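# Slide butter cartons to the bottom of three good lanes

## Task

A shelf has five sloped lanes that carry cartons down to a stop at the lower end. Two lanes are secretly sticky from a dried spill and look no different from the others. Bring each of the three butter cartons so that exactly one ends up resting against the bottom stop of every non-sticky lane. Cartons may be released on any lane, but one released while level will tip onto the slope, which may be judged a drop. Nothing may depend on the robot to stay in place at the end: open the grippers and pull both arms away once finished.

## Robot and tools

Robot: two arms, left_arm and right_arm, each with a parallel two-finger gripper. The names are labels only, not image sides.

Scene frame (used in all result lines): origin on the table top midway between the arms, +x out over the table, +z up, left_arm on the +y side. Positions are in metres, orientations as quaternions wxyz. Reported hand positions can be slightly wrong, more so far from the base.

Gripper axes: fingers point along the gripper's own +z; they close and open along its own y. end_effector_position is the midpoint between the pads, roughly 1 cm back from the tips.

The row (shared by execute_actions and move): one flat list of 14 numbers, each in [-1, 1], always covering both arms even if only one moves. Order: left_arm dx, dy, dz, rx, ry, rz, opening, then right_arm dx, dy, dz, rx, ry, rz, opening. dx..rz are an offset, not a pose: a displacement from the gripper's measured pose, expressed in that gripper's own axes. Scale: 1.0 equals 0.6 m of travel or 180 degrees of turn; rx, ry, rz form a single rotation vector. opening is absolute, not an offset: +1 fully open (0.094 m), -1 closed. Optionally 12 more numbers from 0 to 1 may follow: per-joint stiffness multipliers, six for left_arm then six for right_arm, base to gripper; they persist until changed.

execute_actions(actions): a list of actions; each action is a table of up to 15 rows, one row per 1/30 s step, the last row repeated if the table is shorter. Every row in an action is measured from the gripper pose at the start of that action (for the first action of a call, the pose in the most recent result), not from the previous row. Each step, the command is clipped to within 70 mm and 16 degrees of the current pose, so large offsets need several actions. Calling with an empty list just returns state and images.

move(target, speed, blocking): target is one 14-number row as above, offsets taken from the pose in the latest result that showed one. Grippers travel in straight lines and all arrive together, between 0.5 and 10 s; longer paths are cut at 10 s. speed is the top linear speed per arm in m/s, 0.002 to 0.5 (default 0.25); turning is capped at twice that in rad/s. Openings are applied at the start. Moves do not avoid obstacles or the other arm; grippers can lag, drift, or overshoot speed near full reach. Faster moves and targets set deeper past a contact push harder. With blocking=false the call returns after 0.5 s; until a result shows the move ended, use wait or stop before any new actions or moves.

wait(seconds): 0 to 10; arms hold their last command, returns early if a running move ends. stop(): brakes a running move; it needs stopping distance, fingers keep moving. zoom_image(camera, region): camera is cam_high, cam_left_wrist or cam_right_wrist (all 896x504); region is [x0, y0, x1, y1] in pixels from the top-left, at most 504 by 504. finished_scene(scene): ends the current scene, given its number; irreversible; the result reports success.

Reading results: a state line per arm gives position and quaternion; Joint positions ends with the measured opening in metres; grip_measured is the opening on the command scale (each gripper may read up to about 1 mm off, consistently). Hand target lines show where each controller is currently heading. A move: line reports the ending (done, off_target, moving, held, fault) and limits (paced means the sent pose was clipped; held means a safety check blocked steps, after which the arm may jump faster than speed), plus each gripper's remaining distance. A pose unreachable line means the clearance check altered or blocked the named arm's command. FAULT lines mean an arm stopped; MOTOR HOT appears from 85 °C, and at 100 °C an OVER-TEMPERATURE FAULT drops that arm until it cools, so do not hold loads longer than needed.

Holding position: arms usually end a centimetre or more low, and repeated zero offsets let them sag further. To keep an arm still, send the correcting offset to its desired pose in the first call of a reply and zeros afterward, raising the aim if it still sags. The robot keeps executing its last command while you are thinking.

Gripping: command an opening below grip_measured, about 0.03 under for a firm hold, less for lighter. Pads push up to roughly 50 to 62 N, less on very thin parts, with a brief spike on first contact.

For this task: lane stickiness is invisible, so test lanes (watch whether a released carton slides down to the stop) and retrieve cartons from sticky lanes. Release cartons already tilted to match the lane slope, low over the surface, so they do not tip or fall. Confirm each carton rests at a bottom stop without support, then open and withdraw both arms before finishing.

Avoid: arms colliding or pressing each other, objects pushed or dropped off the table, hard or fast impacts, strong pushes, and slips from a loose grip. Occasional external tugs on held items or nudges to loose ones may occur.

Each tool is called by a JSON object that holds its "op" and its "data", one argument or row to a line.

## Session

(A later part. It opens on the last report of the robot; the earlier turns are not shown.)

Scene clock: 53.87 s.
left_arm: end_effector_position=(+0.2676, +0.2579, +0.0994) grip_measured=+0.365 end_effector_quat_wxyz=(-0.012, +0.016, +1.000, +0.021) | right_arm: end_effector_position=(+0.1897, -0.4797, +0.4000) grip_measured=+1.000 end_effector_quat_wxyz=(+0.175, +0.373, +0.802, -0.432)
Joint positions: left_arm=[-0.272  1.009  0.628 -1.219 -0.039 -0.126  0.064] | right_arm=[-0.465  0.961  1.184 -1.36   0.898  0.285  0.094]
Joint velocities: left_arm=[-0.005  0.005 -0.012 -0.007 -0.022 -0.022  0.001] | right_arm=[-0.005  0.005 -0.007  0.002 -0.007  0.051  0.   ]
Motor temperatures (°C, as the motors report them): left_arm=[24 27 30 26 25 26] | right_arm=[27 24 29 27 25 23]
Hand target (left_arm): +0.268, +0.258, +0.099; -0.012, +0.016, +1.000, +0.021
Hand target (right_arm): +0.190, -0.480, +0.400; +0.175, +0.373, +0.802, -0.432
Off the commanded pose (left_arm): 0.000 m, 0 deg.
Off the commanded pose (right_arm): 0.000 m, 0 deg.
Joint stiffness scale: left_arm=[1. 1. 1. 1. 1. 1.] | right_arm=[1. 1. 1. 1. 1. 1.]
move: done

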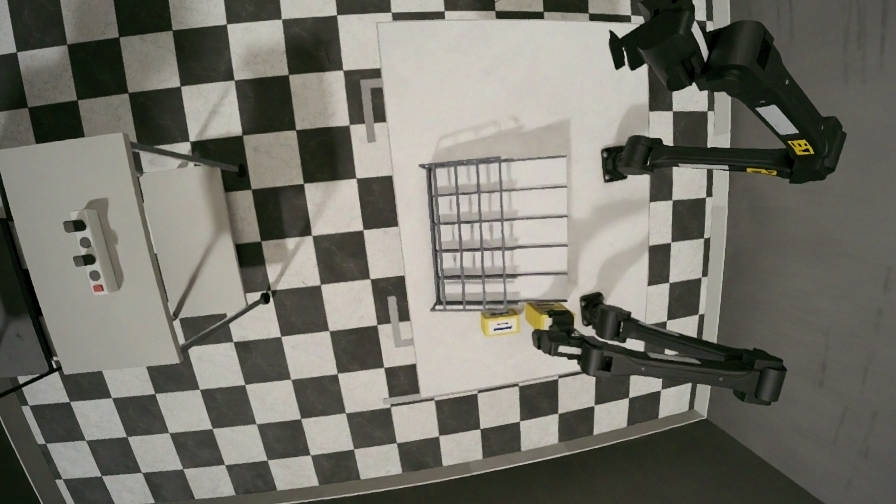

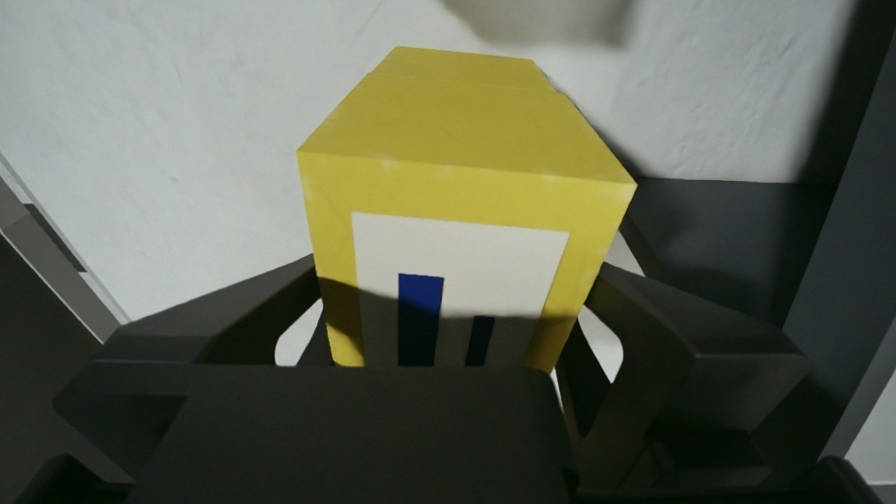

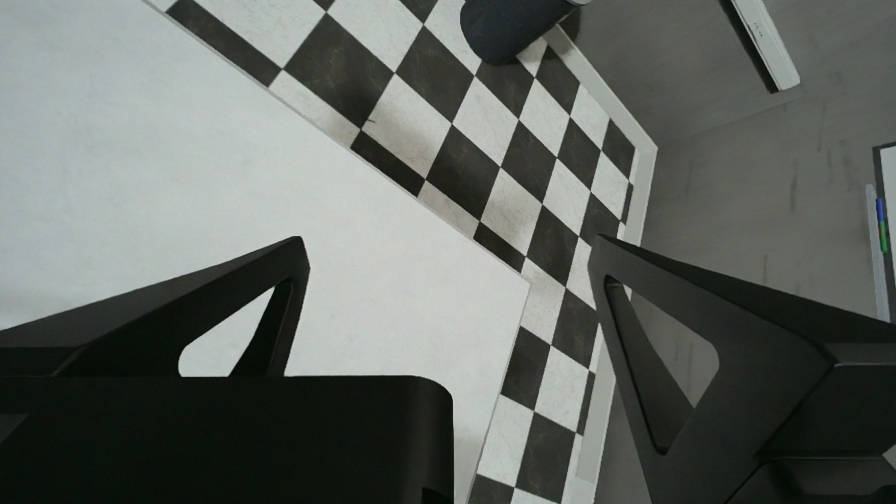

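{"op": "move", "data": {
  "target": [0,0,-0.33,0,0,0,0.3,0,0,0,0,0,0,1],
  "speed": 0.15
}}

{"op": "move", "data": {
  "target": [-0.05,-0.17,0,0,0,0,0.3,0,0,0,0,0,0,1],
  "speed": 0.15
}}

Scene clock: 62.90 s.
left_arm: end_effector_position=(+0.2656, +0.2545, +0.2679) grip_measured=+0.365 end_effector_quat_wxyz=(+0.013, +0.020, +1.000, +0.017) | right_arm: end_effector_position=(+0.1897, -0.4797, +0.4000) grip_measured=+1.000 end_effector_quat_wxyz=(+0.175, +0.373, +0.802, -0.432)
Joint positions: left_arm=[-0.288  0.898  1.014 -1.667 -0.038 -0.133  0.064] | right_arm=[-0.465  0.961  1.184 -1.36   0.898  0.285  0.094]
Joint velocities: left_arm=[-0.005  0.005 -0.007 -0.002 -0.051 -0.022  0.   ] | right_arm=[-0.015 -0.005  0.002  0.002  0.007  0.037  0.   ]
Motor temperatures (°C, as the motors report them): left_arm=[24 27 30 26 25 26] | right_arm=[27 24 29 27 25 23]
Hand target (left_arm): +0.273, +0.250, +0.296; +0.041, +0.017, +0.999, +0.011
Hand target (right_arm): +0.190, -0.480, +0.400; +0.175, +0.373, +0.802, -0.432
Off the commanded pose (left_arm): 0.030 m, 3 deg.
Off the commanded pose (right_arm): 0.000 m, 0 deg.
Joint stiffness scale: left_arm=[1. 1. 1. 1. 1. 1.] | right_arm=[1. 1. 1. 1. 1. 1.]
joint sent to its limit (left arm) — the command would take joint 4 (wrist pitch) past its lower limit, so that joint was sent only as far as its limit.
move: off_target (left_arm)

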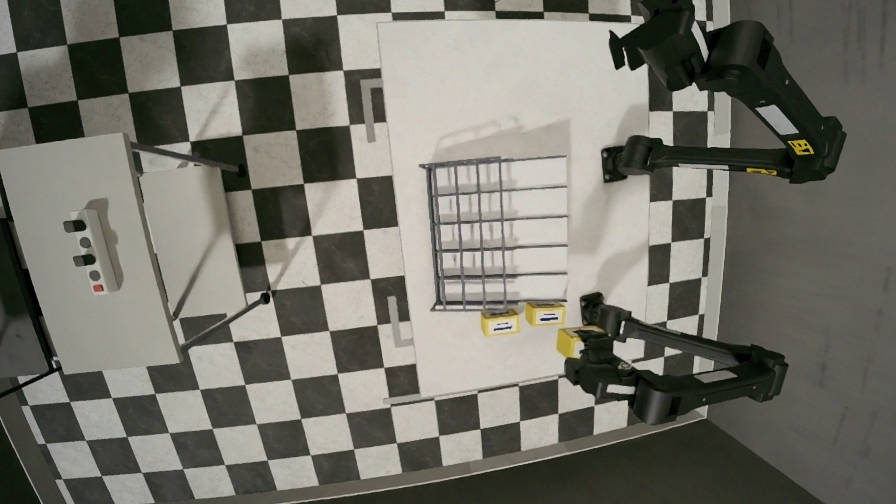

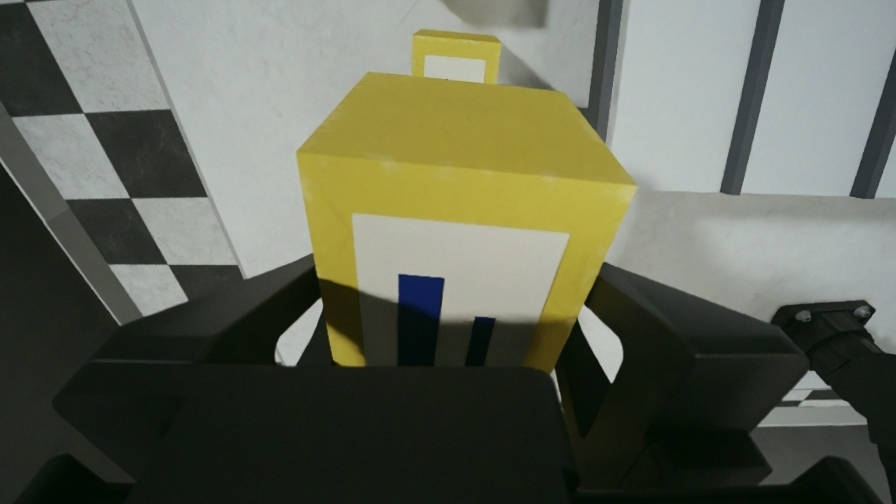

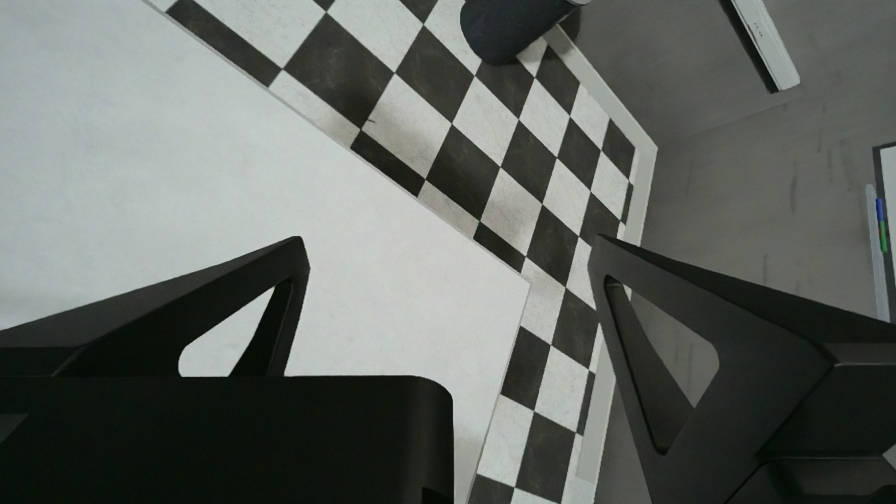

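Scene clock: 64.17 s.
left_arm: end_effector_position=(+0.2721, +0.1620, +0.2343) grip_measured=+0.365 end_effector_quat_wxyz=(-0.029, +0.027, +0.999, +0.037) | right_arm: end_effector_position=(+0.1897, -0.4797, +0.4000) grip_measured=+1.000 end_effector_quat_wxyz=(+0.175, +0.373, +0.802, -0.432)
Joint positions: left_arm=[-0.64   1.068  1.026 -1.614 -0.037 -0.473  0.064] | right_arm=[-0.465  0.961  1.184 -1.36   0.898  0.285  0.094]
Joint velocities: left_arm=[-0.005 -0.015  0.012 -0.007 -0.022  0.022 -0.001] | right_arm=[-0.005 -0.005  0.012 -0.022  0.022 -0.007  0.   ]
Motor temperatures (°C, as the motors report them): left_arm=[24 27 31 26 25 26] | right_arm=[27 24 29 27 25 23]
Hand target (left_arm): +0.289, +0.151, +0.264; +0.013, +0.020, +1.000, +0.015
Hand target (right_arm): +0.190, -0.480, +0.400; +0.175, +0.373, +0.802, -0.432
Off the commanded pose (left_arm): 0.038 m, 5 deg.
Off the commanded pose (right_arm): 0.000 m, 0 deg.
Joint stiffness scale: left_arm=[1. 1. 1. 1. 1. 1.] | right_arm=[1. 1. 1. 1. 1. 1.]
move: off_target (left_arm)

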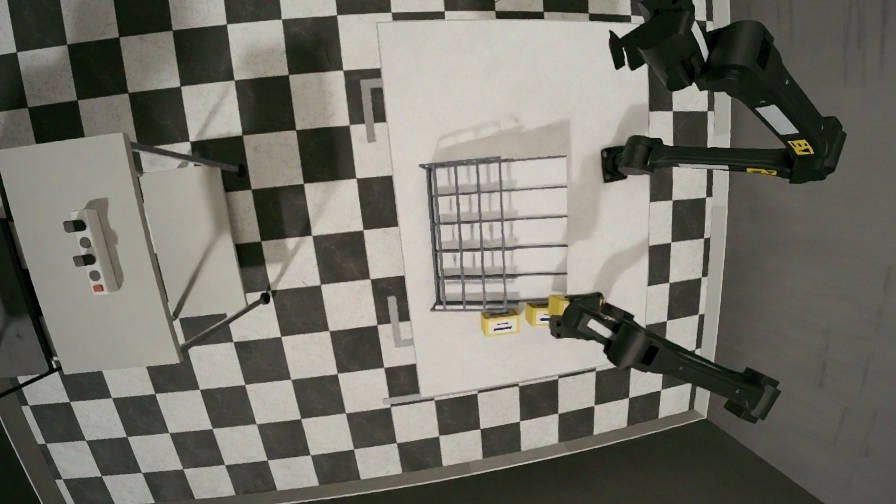

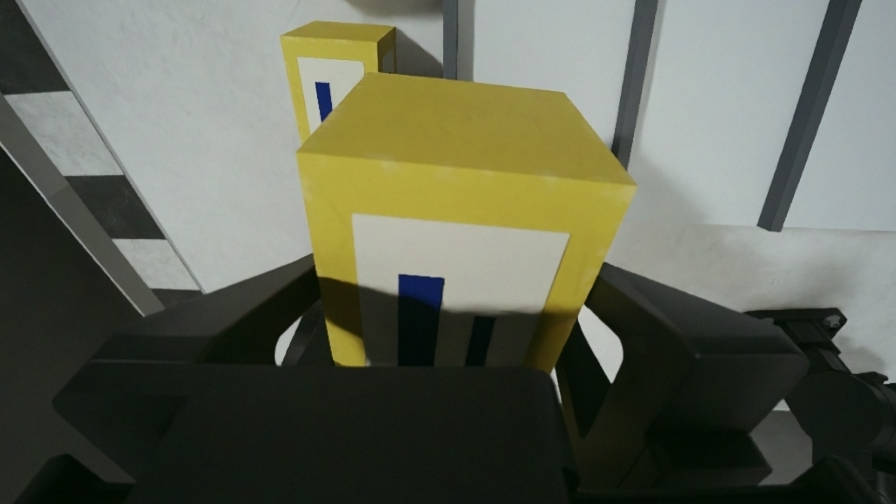

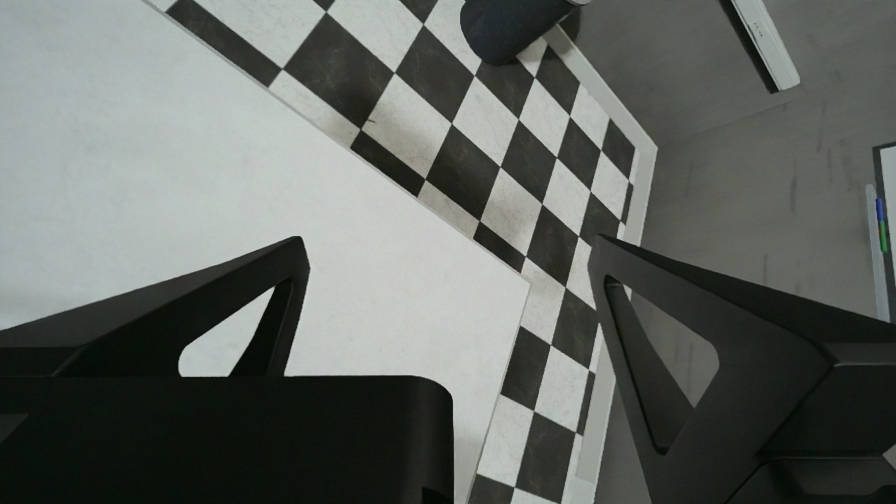

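{"op": "move", "data": {
  "target": [-0.18,-0.085,-0.05,0,0.06,0,0.3,0,0,0,0,0,0,1],
  "speed": 0.15
}}

Scene clock: 68.73 s.
left_arm: end_effector_position=(+0.3660, +0.1070, +0.2246) grip_measured=+0.365 end_effector_quat_wxyz=(-0.105, +0.019, +0.994, +0.034) | right_arm: end_effector_position=(+0.1897, -0.4797, +0.4000) grip_measured=+1.000 end_effector_quat_wxyz=(+0.175, +0.373, +0.802, -0.432)
Joint positions: left_arm=[-0.608  1.448  1.317 -1.658  0.035 -0.452  0.064] | right_arm=[-0.465  0.961  1.184 -1.36   0.898  0.285  0.094]
Joint velocities: left_arm=[-0.005  0.005  0.002  0.007 -0.051  0.007  0.   ] | right_arm=[-0.005  0.005 -0.017 -0.007 -0.066 -0.051  0.   ]
Motor temperatures (°C, as the motors report them): left_arm=[24 27 32 26 25 26] | right_arm=[27 24 29 27 25 23]
Hand target (left_arm): +0.378, +0.104, +0.251; -0.085, +0.023, +0.996, +0.021
Hand target (right_arm): +0.190, -0.480, +0.400; +0.175, +0.373, +0.802, -0.432
Off the commanded pose (left_arm): 0.032 m, 2 deg.
Off the commanded pose (right_arm): 0.000 m, 0 deg.
Joint stiffness scale: left_arm=[1. 1. 1. 1. 1. 1.] | right_arm=[1. 1. 1. 1. 1. 1.]
joint sent to its limit (left arm) — the command would take joint 4 (wrist pitch) past its lower limit, so that joint was sent only as far as its limit.
move: off_target (left_arm)

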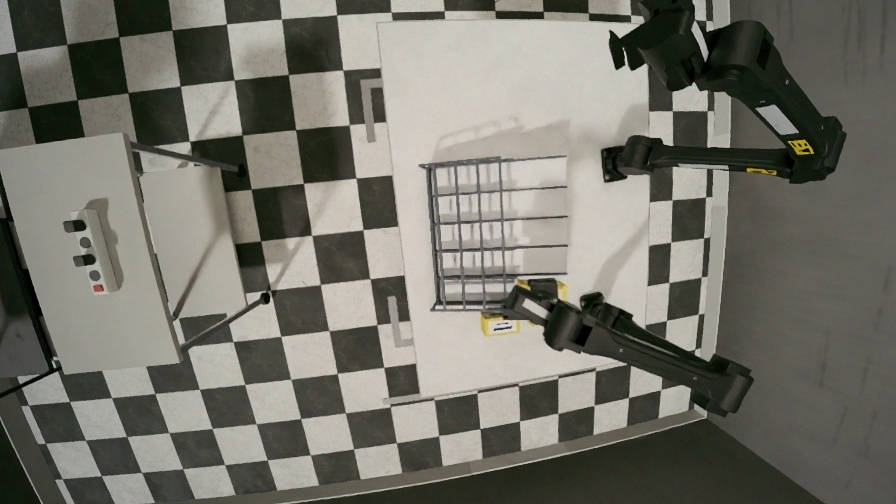

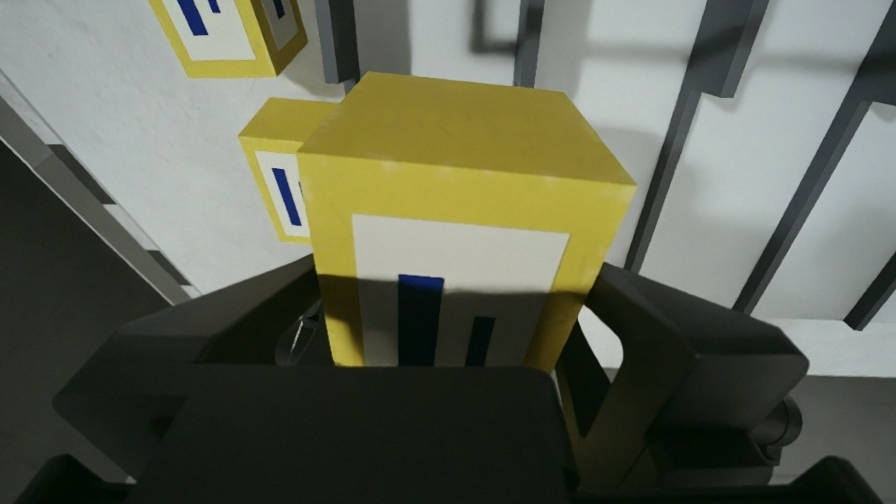

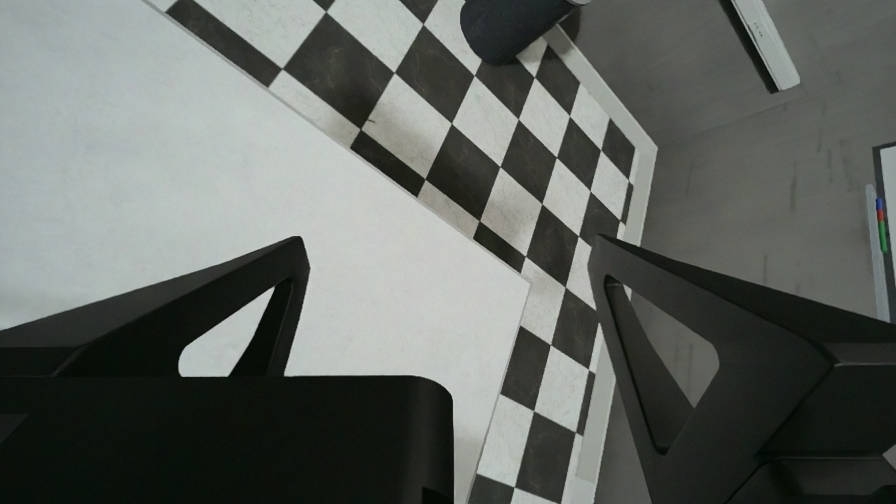

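{"op": "move", "data": {
  "target": [0,0.012,0.04,0,0.01,0,0.3,0,0,0,0,0,0,1],
  "speed": 0.05
}}

Scene clock: 71.37 s.
left_arm: end_effector_position=(+0.3578, +0.1144, +0.2024) grip_measured=+0.365 end_effector_quat_wxyz=(-0.123, +0.015, +0.991, +0.040) | right_arm: end_effector_position=(+0.1897, -0.4797, +0.4000) grip_measured=+1.000 end_effector_quat_wxyz=(+0.175, +0.373, +0.802, -0.432)
Joint positions: left_arm=[-0.598  1.455  1.258 -1.632  0.04  -0.448  0.064] | right_arm=[-0.465  0.961  1.184 -1.36   0.898  0.285  0.094]
Joint velocities: left_arm=[-0.015 -0.015 -0.002 -0.002 -0.051 -0.007  0.   ] | right_arm=[ 0.005 -0.015  0.002 -0.007  0.022  0.037  0.   ]
Motor temperatures (°C, as the motors report them): left_arm=[24 27 32 26 25 26] | right_arm=[27 24 30 27 25 23]
Hand target (left_arm): +0.361, +0.116, +0.202; -0.121, +0.019, +0.992, +0.035
Hand target (right_arm): +0.190, -0.480, +0.400; +0.175, +0.373, +0.802, -0.432
Off the commanded pose (left_arm): 0.004 m, 1 deg.
Off the commanded pose (right_arm): 0.000 m, 0 deg.
Joint stiffness scale: left_arm=[1. 1. 1. 1. 1. 1.] | right_arm=[1. 1. 1. 1. 1. 1.]
move: done

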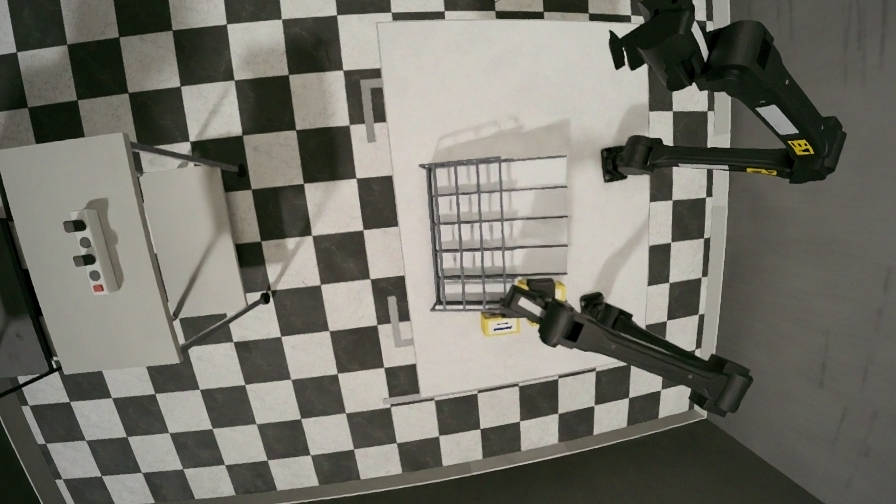

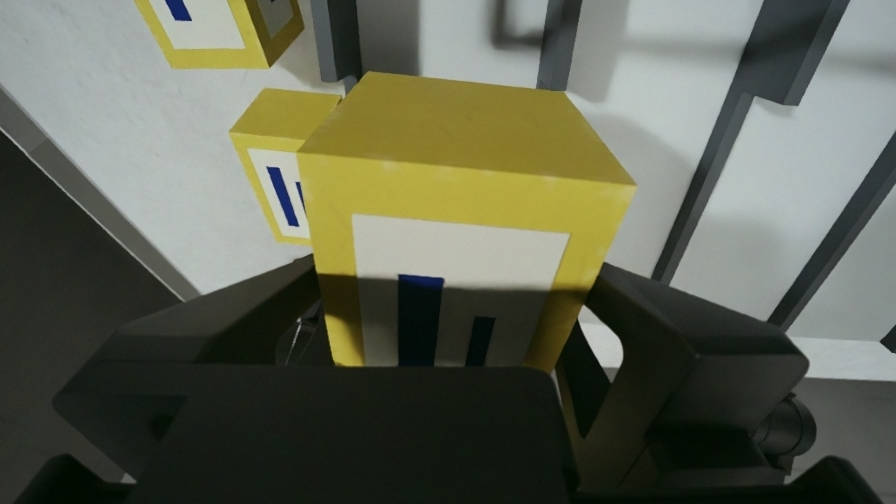

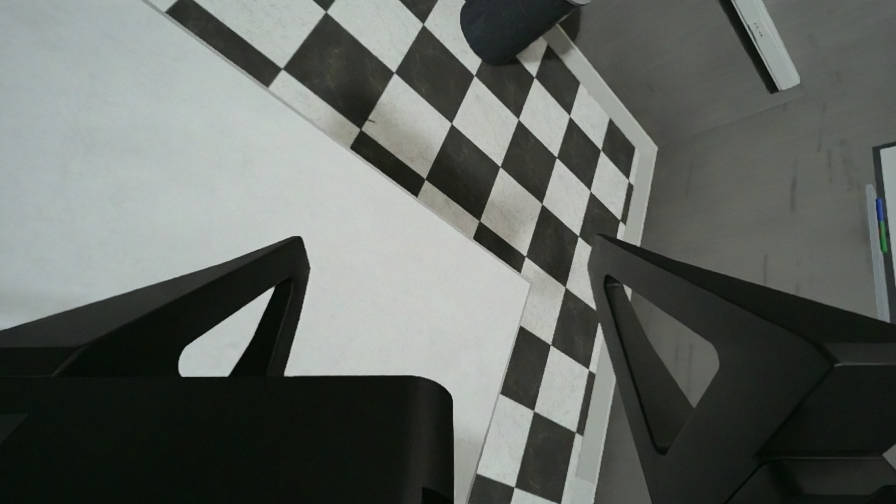

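{"op": "move", "data": {
  "target": [0,0,0.06,0,0,0,0.3,0,0,0,0,0,0,1],
  "speed": 0.03
}}

Scene clock: 73.83 s.
left_arm: end_effector_position=(+0.3480, +0.1196, +0.1682) grip_measured=+0.365 end_effector_quat_wxyz=(-0.128, +0.015, +0.991, +0.042) | right_arm: end_effector_position=(+0.1897, -0.4797, +0.4000) grip_measured=+1.000 end_effector_quat_wxyz=(+0.175, +0.373, +0.802, -0.432)
Joint positions: left_arm=[-0.598  1.455  1.164 -1.547  0.04  -0.448  0.064] | right_arm=[-0.465  0.961  1.184 -1.36   0.898  0.285  0.094]
Joint velocities: left_arm=[-0.005  0.005  0.012  0.012 -0.037 -0.022 -0.001] | right_arm=[ 0.005  0.005  0.007 -0.002 -0.095 -0.037  0.   ]
Motor temperatures (°C, as the motors report them): left_arm=[24 28 32 26 25 26] | right_arm=[27 24 30 27 25 23]
Hand target (left_arm): +0.349, +0.117, +0.168; -0.123, +0.015, +0.991, +0.040
Hand target (right_arm): +0.190, -0.480, +0.400; +0.175, +0.373, +0.802, -0.432
Off the commanded pose (left_arm): 0.002 m, 1 deg.
Off the commanded pose (right_arm): 0.000 m, 0 deg.
Joint stiffness scale: left_arm=[1. 1. 1. 1. 1. 1.] | right_arm=[1. 1. 1. 1. 1. 1.]
move: done

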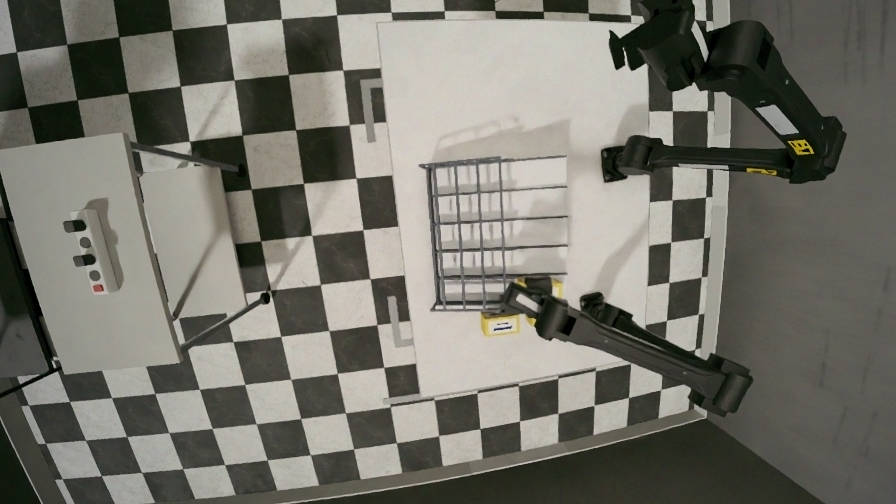

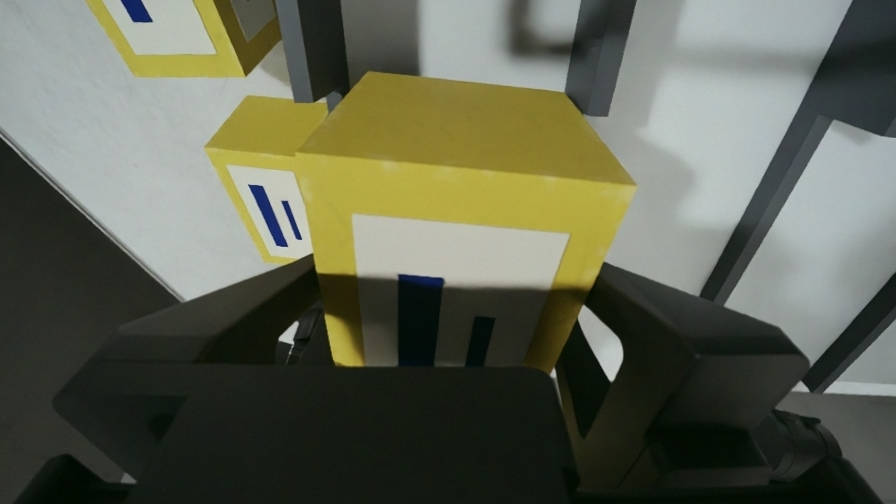

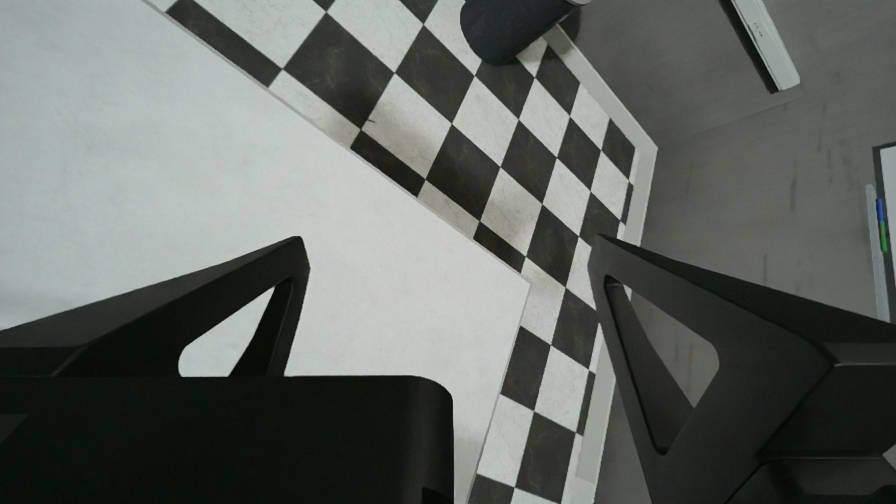

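{"op": "move", "data": {
  "target": [0,0.005,0.04,0,0,0,0.3,0,0,0,0,0,0,1],
  "speed": 0.02
}}

Scene clock: 77.13 s.
left_arm: end_effector_position=(+0.3447, +0.1213, +0.1548) grip_measured=+0.363 end_effector_quat_wxyz=(-0.125, +0.015, +0.991, +0.041) | right_arm: end_effector_position=(+0.1897, -0.4797, +0.4000) grip_measured=+1.000 end_effector_quat_wxyz=(+0.175, +0.373, +0.802, -0.432)
Joint positions: left_arm=[-0.598  1.452  1.125 -1.505  0.04  -0.448  0.064] | right_arm=[-0.465  0.961  1.184 -1.36   0.898  0.285  0.094]
Joint velocities: left_arm=[ 0.005 -0.005  0.002 -0.012  0.037 -0.007  0.   ] | right_arm=[ 0.015 -0.005 -0.012  0.002 -0.095  0.007  0.   ]
Motor temperatures (°C, as the motors report them): left_arm=[24 28 31 26 25 26] | right_arm=[27 24 30 27 25 23]
Hand target (left_arm): +0.342, +0.125, +0.145; -0.128, +0.015, +0.991, +0.042
Hand target (right_arm): +0.190, -0.480, +0.400; +0.175, +0.373, +0.802, -0.432
Off the commanded pose (left_arm): 0.010 m, 0 deg.
Off the commanded pose (right_arm): 0.000 m, 0 deg.
Joint stiffness scale: left_arm=[1. 1. 1. 1. 1. 1.] | right_arm=[1. 1. 1. 1. 1. 1.]
move: done

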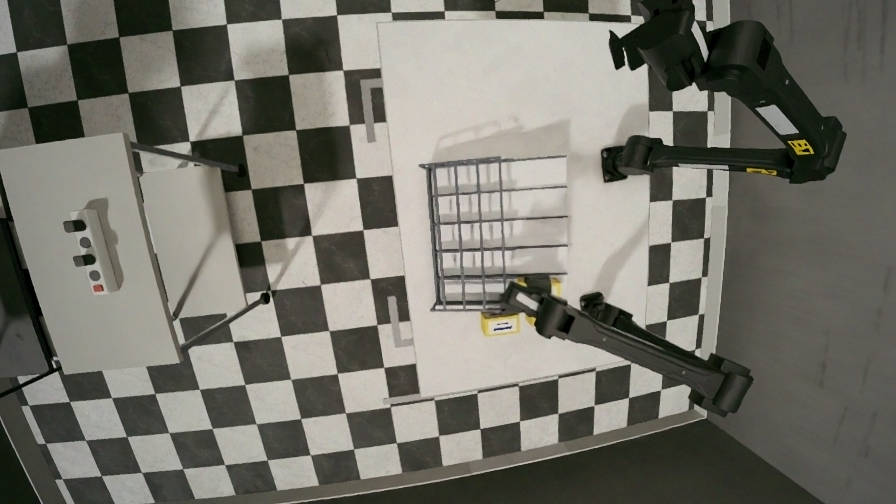

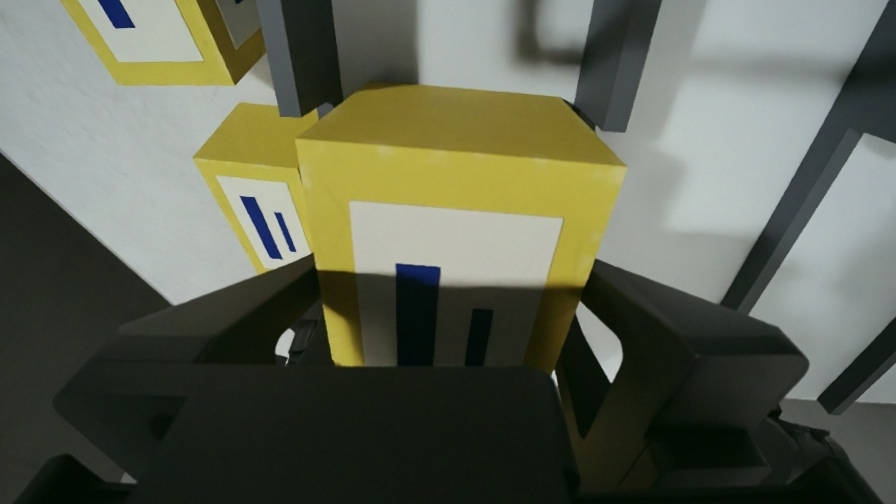

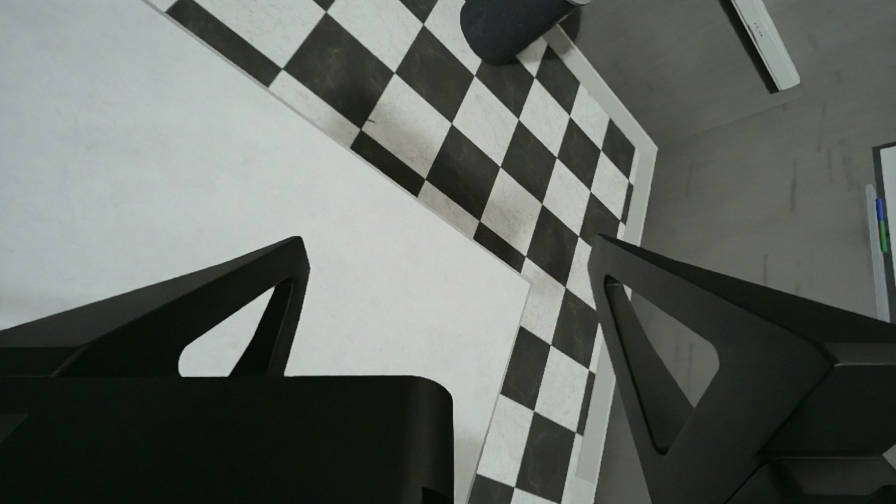

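Contact, and the carton pivoted in the grip, so the slope is steeper than I tilted it. Releasing.

{"op": "move", "data": {
  "target": [0,0,0,0,0,0,0.65,0,0,0,0,0,0,1]
}}

{"op": "move", "data": {
  "target": [0,0,-0.12,0,0,0,1,0,0,0,0,0,0,1],
  "speed": 0.1
}}

Scene clock: 80.10 s.
left_arm: end_effector_position=(+0.3447, +0.1213, +0.1549) grip_measured=+0.647 end_effector_quat_wxyz=(-0.125, +0.015, +0.991, +0.041) | right_arm: end_effector_position=(+0.1897, -0.4797, +0.4000) grip_measured=+1.000 end_effector_quat_wxyz=(+0.175, +0.373, +0.802, -0.432)
Joint positions: left_arm=[-0.598  1.452  1.125 -1.505  0.04  -0.448  0.077] | right_arm=[-0.465  0.961  1.184 -1.36   0.898  0.285  0.094]
Joint velocities: left_arm=[ 0.005 -0.005  0.022 -0.012 -0.007 -0.007  0.001] | right_arm=[-0.005  0.005 -0.007  0.002 -0.022 -0.051  0.   ]
Motor temperatures (°C, as the motors report them): left_arm=[24 28 31 26 25 26] | right_arm=[27 24 30 27 25 23]
Hand target (left_arm): +0.345, +0.121, +0.155; -0.125, +0.015, +0.991, +0.041
Hand target (right_arm): +0.190, -0.480, +0.400; +0.175, +0.373, +0.802, -0.432
Off the commanded pose (left_arm): 0.000 m, 0 deg.
Off the commanded pose (right_arm): 0.000 m, 0 deg.
Joint stiffness scale: left_arm=[1. 1. 1. 1. 1. 1.] | right_arm=[1. 1. 1. 1. 1. 1.]
move: done

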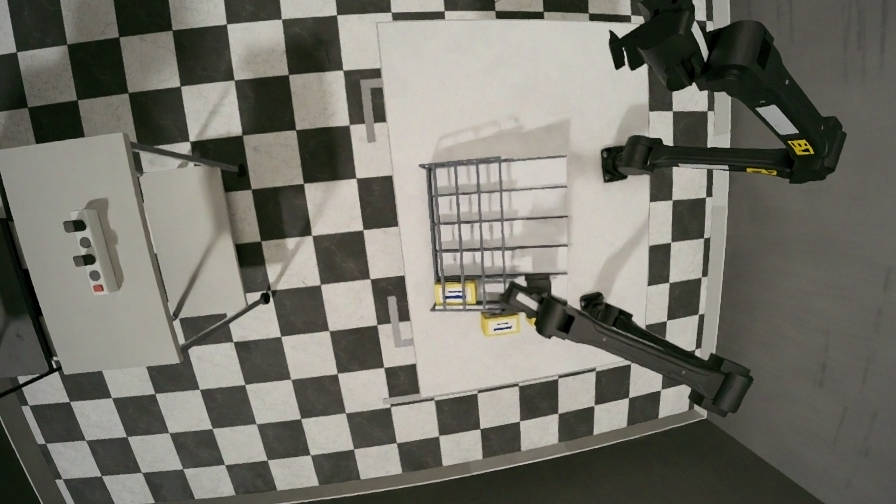

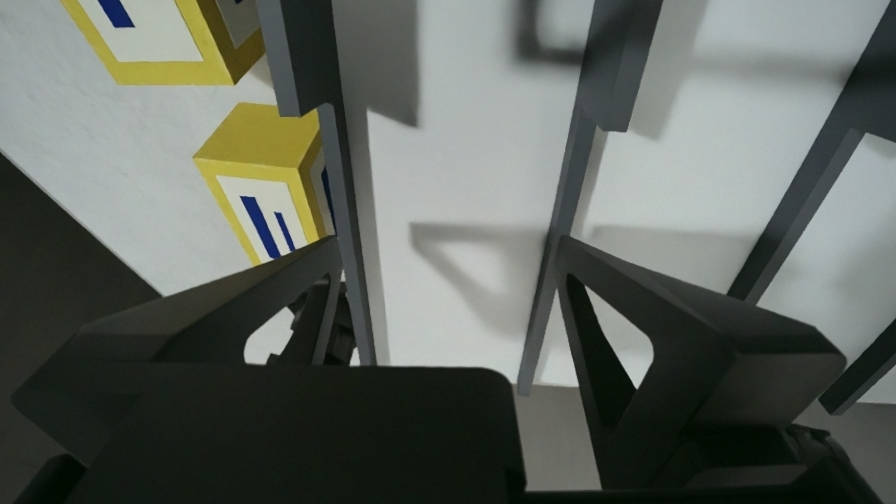

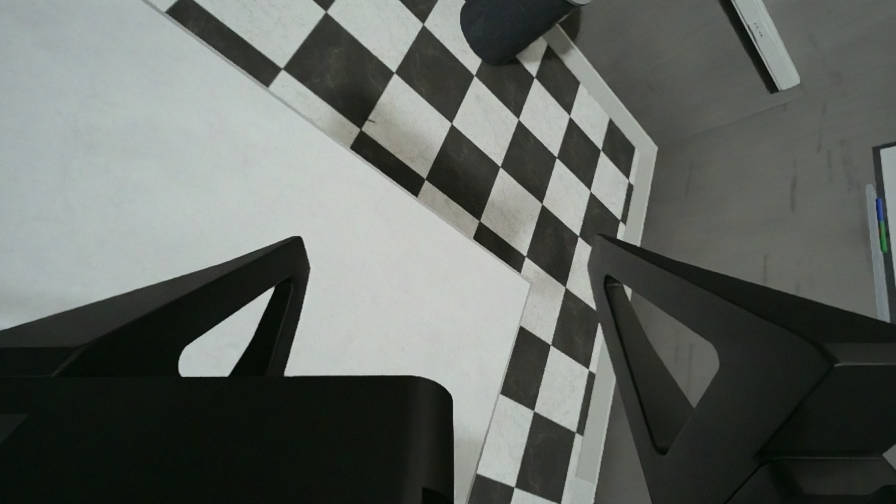

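Scene clock: 81.17 s.
left_arm: end_effector_position=(+0.3533, +0.1168, +0.2093) grip_measured=+1.000 end_effector_quat_wxyz=(-0.133, +0.015, +0.990, +0.045) | right_arm: end_effector_position=(+0.1897, -0.4797, +0.4000) grip_measured=+1.000 end_effector_quat_wxyz=(+0.175, +0.373, +0.802, -0.432)
Joint positions: left_arm=[-0.598  1.452  1.27  -1.667  0.04  -0.448  0.094] | right_arm=[-0.465  0.961  1.184 -1.36   0.898  0.285  0.094]
Joint velocities: left_arm=[-0.005  0.005 -0.002  0.007 -0.007  0.051  0.   ] | right_arm=[-0.005 -0.005 -0.007  0.002 -0.066  0.007  0.   ]
Motor temperatures (°C, as the motors report them): left_arm=[24 28 31 26 25 26] | right_arm=[27 24 30 27 25 23]
Hand target (left_arm): +0.363, +0.115, +0.224; -0.121, +0.015, +0.992, +0.039
Hand target (right_arm): +0.190, -0.480, +0.400; +0.175, +0.373, +0.802, -0.432
Off the commanded pose (left_arm): 0.018 m, 1 deg.
Off the commanded pose (right_arm): 0.000 m, 0 deg.
Joint stiffness scale: left_arm=[1. 1. 1. 1. 1. 1.] | right_arm=[1. 1. 1. 1. 1. 1.]
joint sent to its limit (left arm) — the command would take joint 4 (wrist pitch) past its lower limit, so that joint was sent only as far as its limit.
move: off_target (left_arm)

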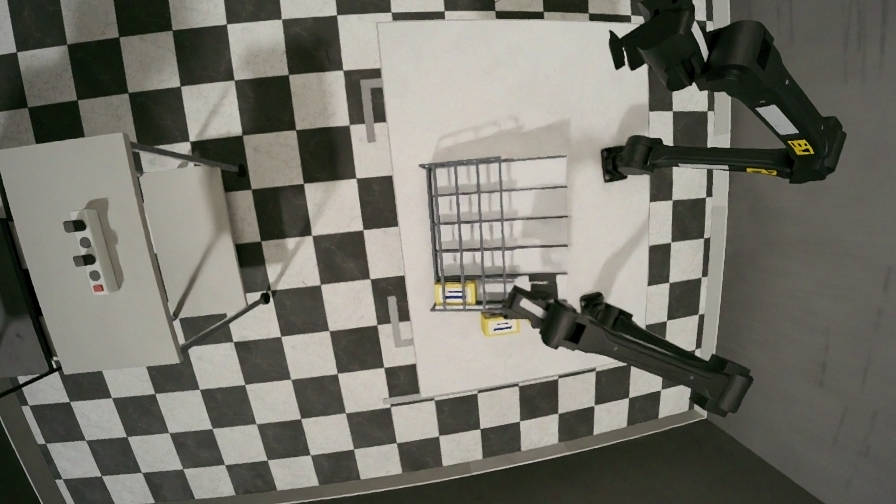

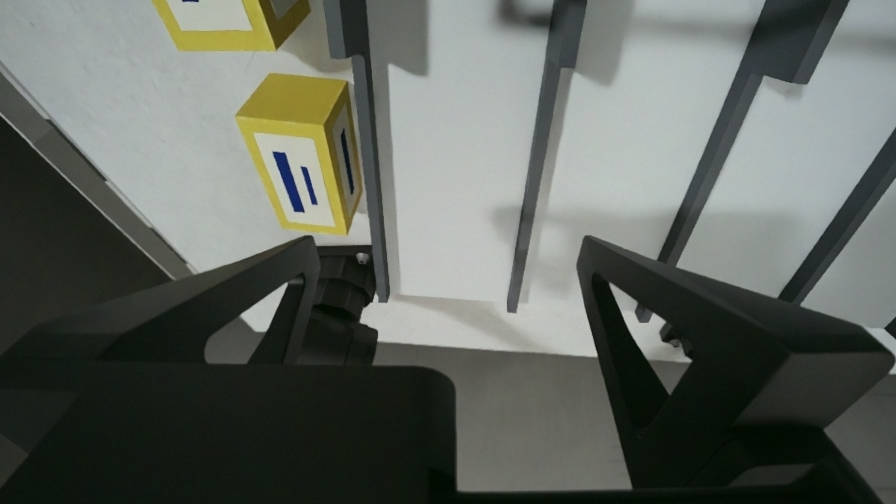

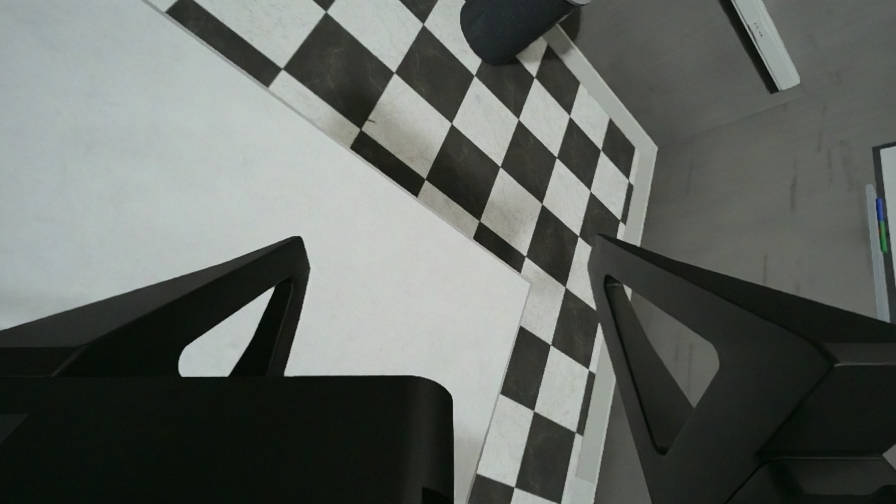

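{"op": "move", "data": {
  "target": [0.11,0.235,0.133,0,-0.118,0,1,0,0,0,0,0,0,1],
  "speed": 0.2
}}

Scene clock: 85.97 s.
left_arm: end_effector_position=(+0.2726, +0.2665, +0.1722) grip_measured=+1.000 end_effector_quat_wxyz=(+0.053, +0.016, +0.998, +0.043) | right_arm: end_effector_position=(+0.1897, -0.4797, +0.4000) grip_measured=+1.000 end_effector_quat_wxyz=(+0.175, +0.373, +0.802, -0.432)
Joint positions: left_arm=[-0.279  0.861  0.74  -1.358 -0.101 -0.128  0.094] | right_arm=[-0.465  0.961  1.184 -1.36   0.898  0.285  0.094]
Joint velocities: left_arm=[ 0.005 -0.005  0.007  0.002 -0.022 -0.022  0.   ] | right_arm=[ 0.005 -0.015 -0.007  0.007  0.022 -0.051  0.   ]
Motor temperatures (°C, as the motors report them): left_arm=[24 28 31 26 25 26] | right_arm=[27 24 30 27 25 23]
Hand target (left_arm): +0.274, +0.267, +0.166; +0.052, +0.022, +0.997, +0.043
Hand target (right_arm): +0.190, -0.480, +0.400; +0.175, +0.373, +0.802, -0.432
Off the commanded pose (left_arm): 0.010 m, 1 deg.
Off the commanded pose (right_arm): 0.000 m, 0 deg.
Joint stiffness scale: left_arm=[1. 1. 1. 1. 1. 1.] | right_arm=[1. 1. 1. 1. 1. 1.]
move: done

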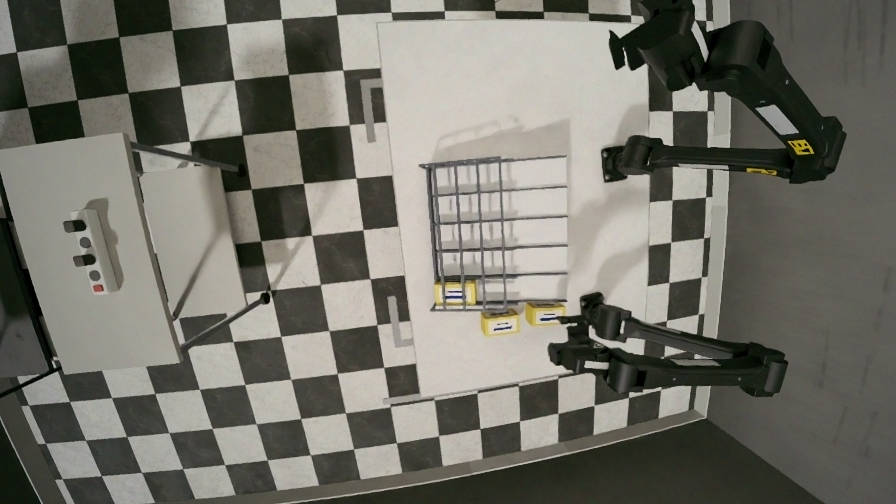

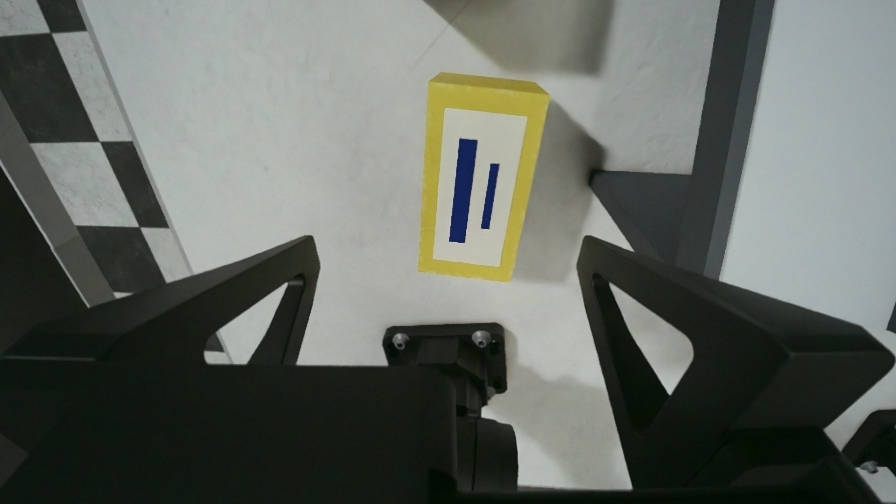

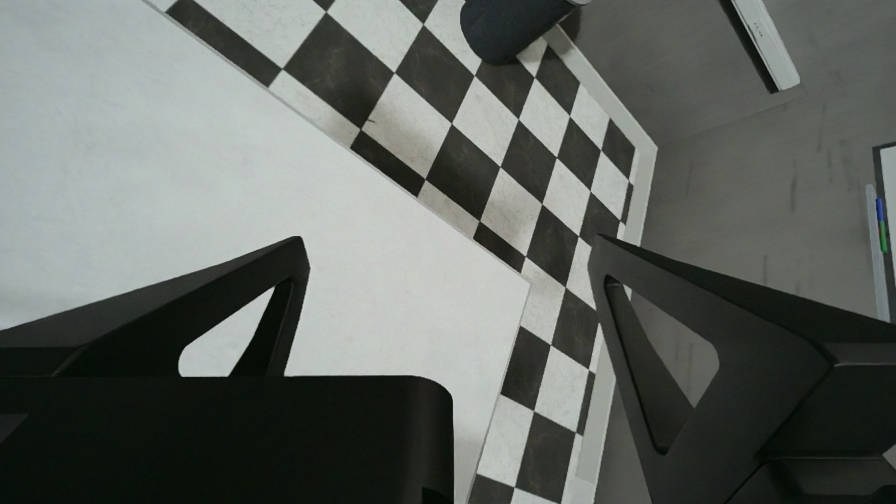

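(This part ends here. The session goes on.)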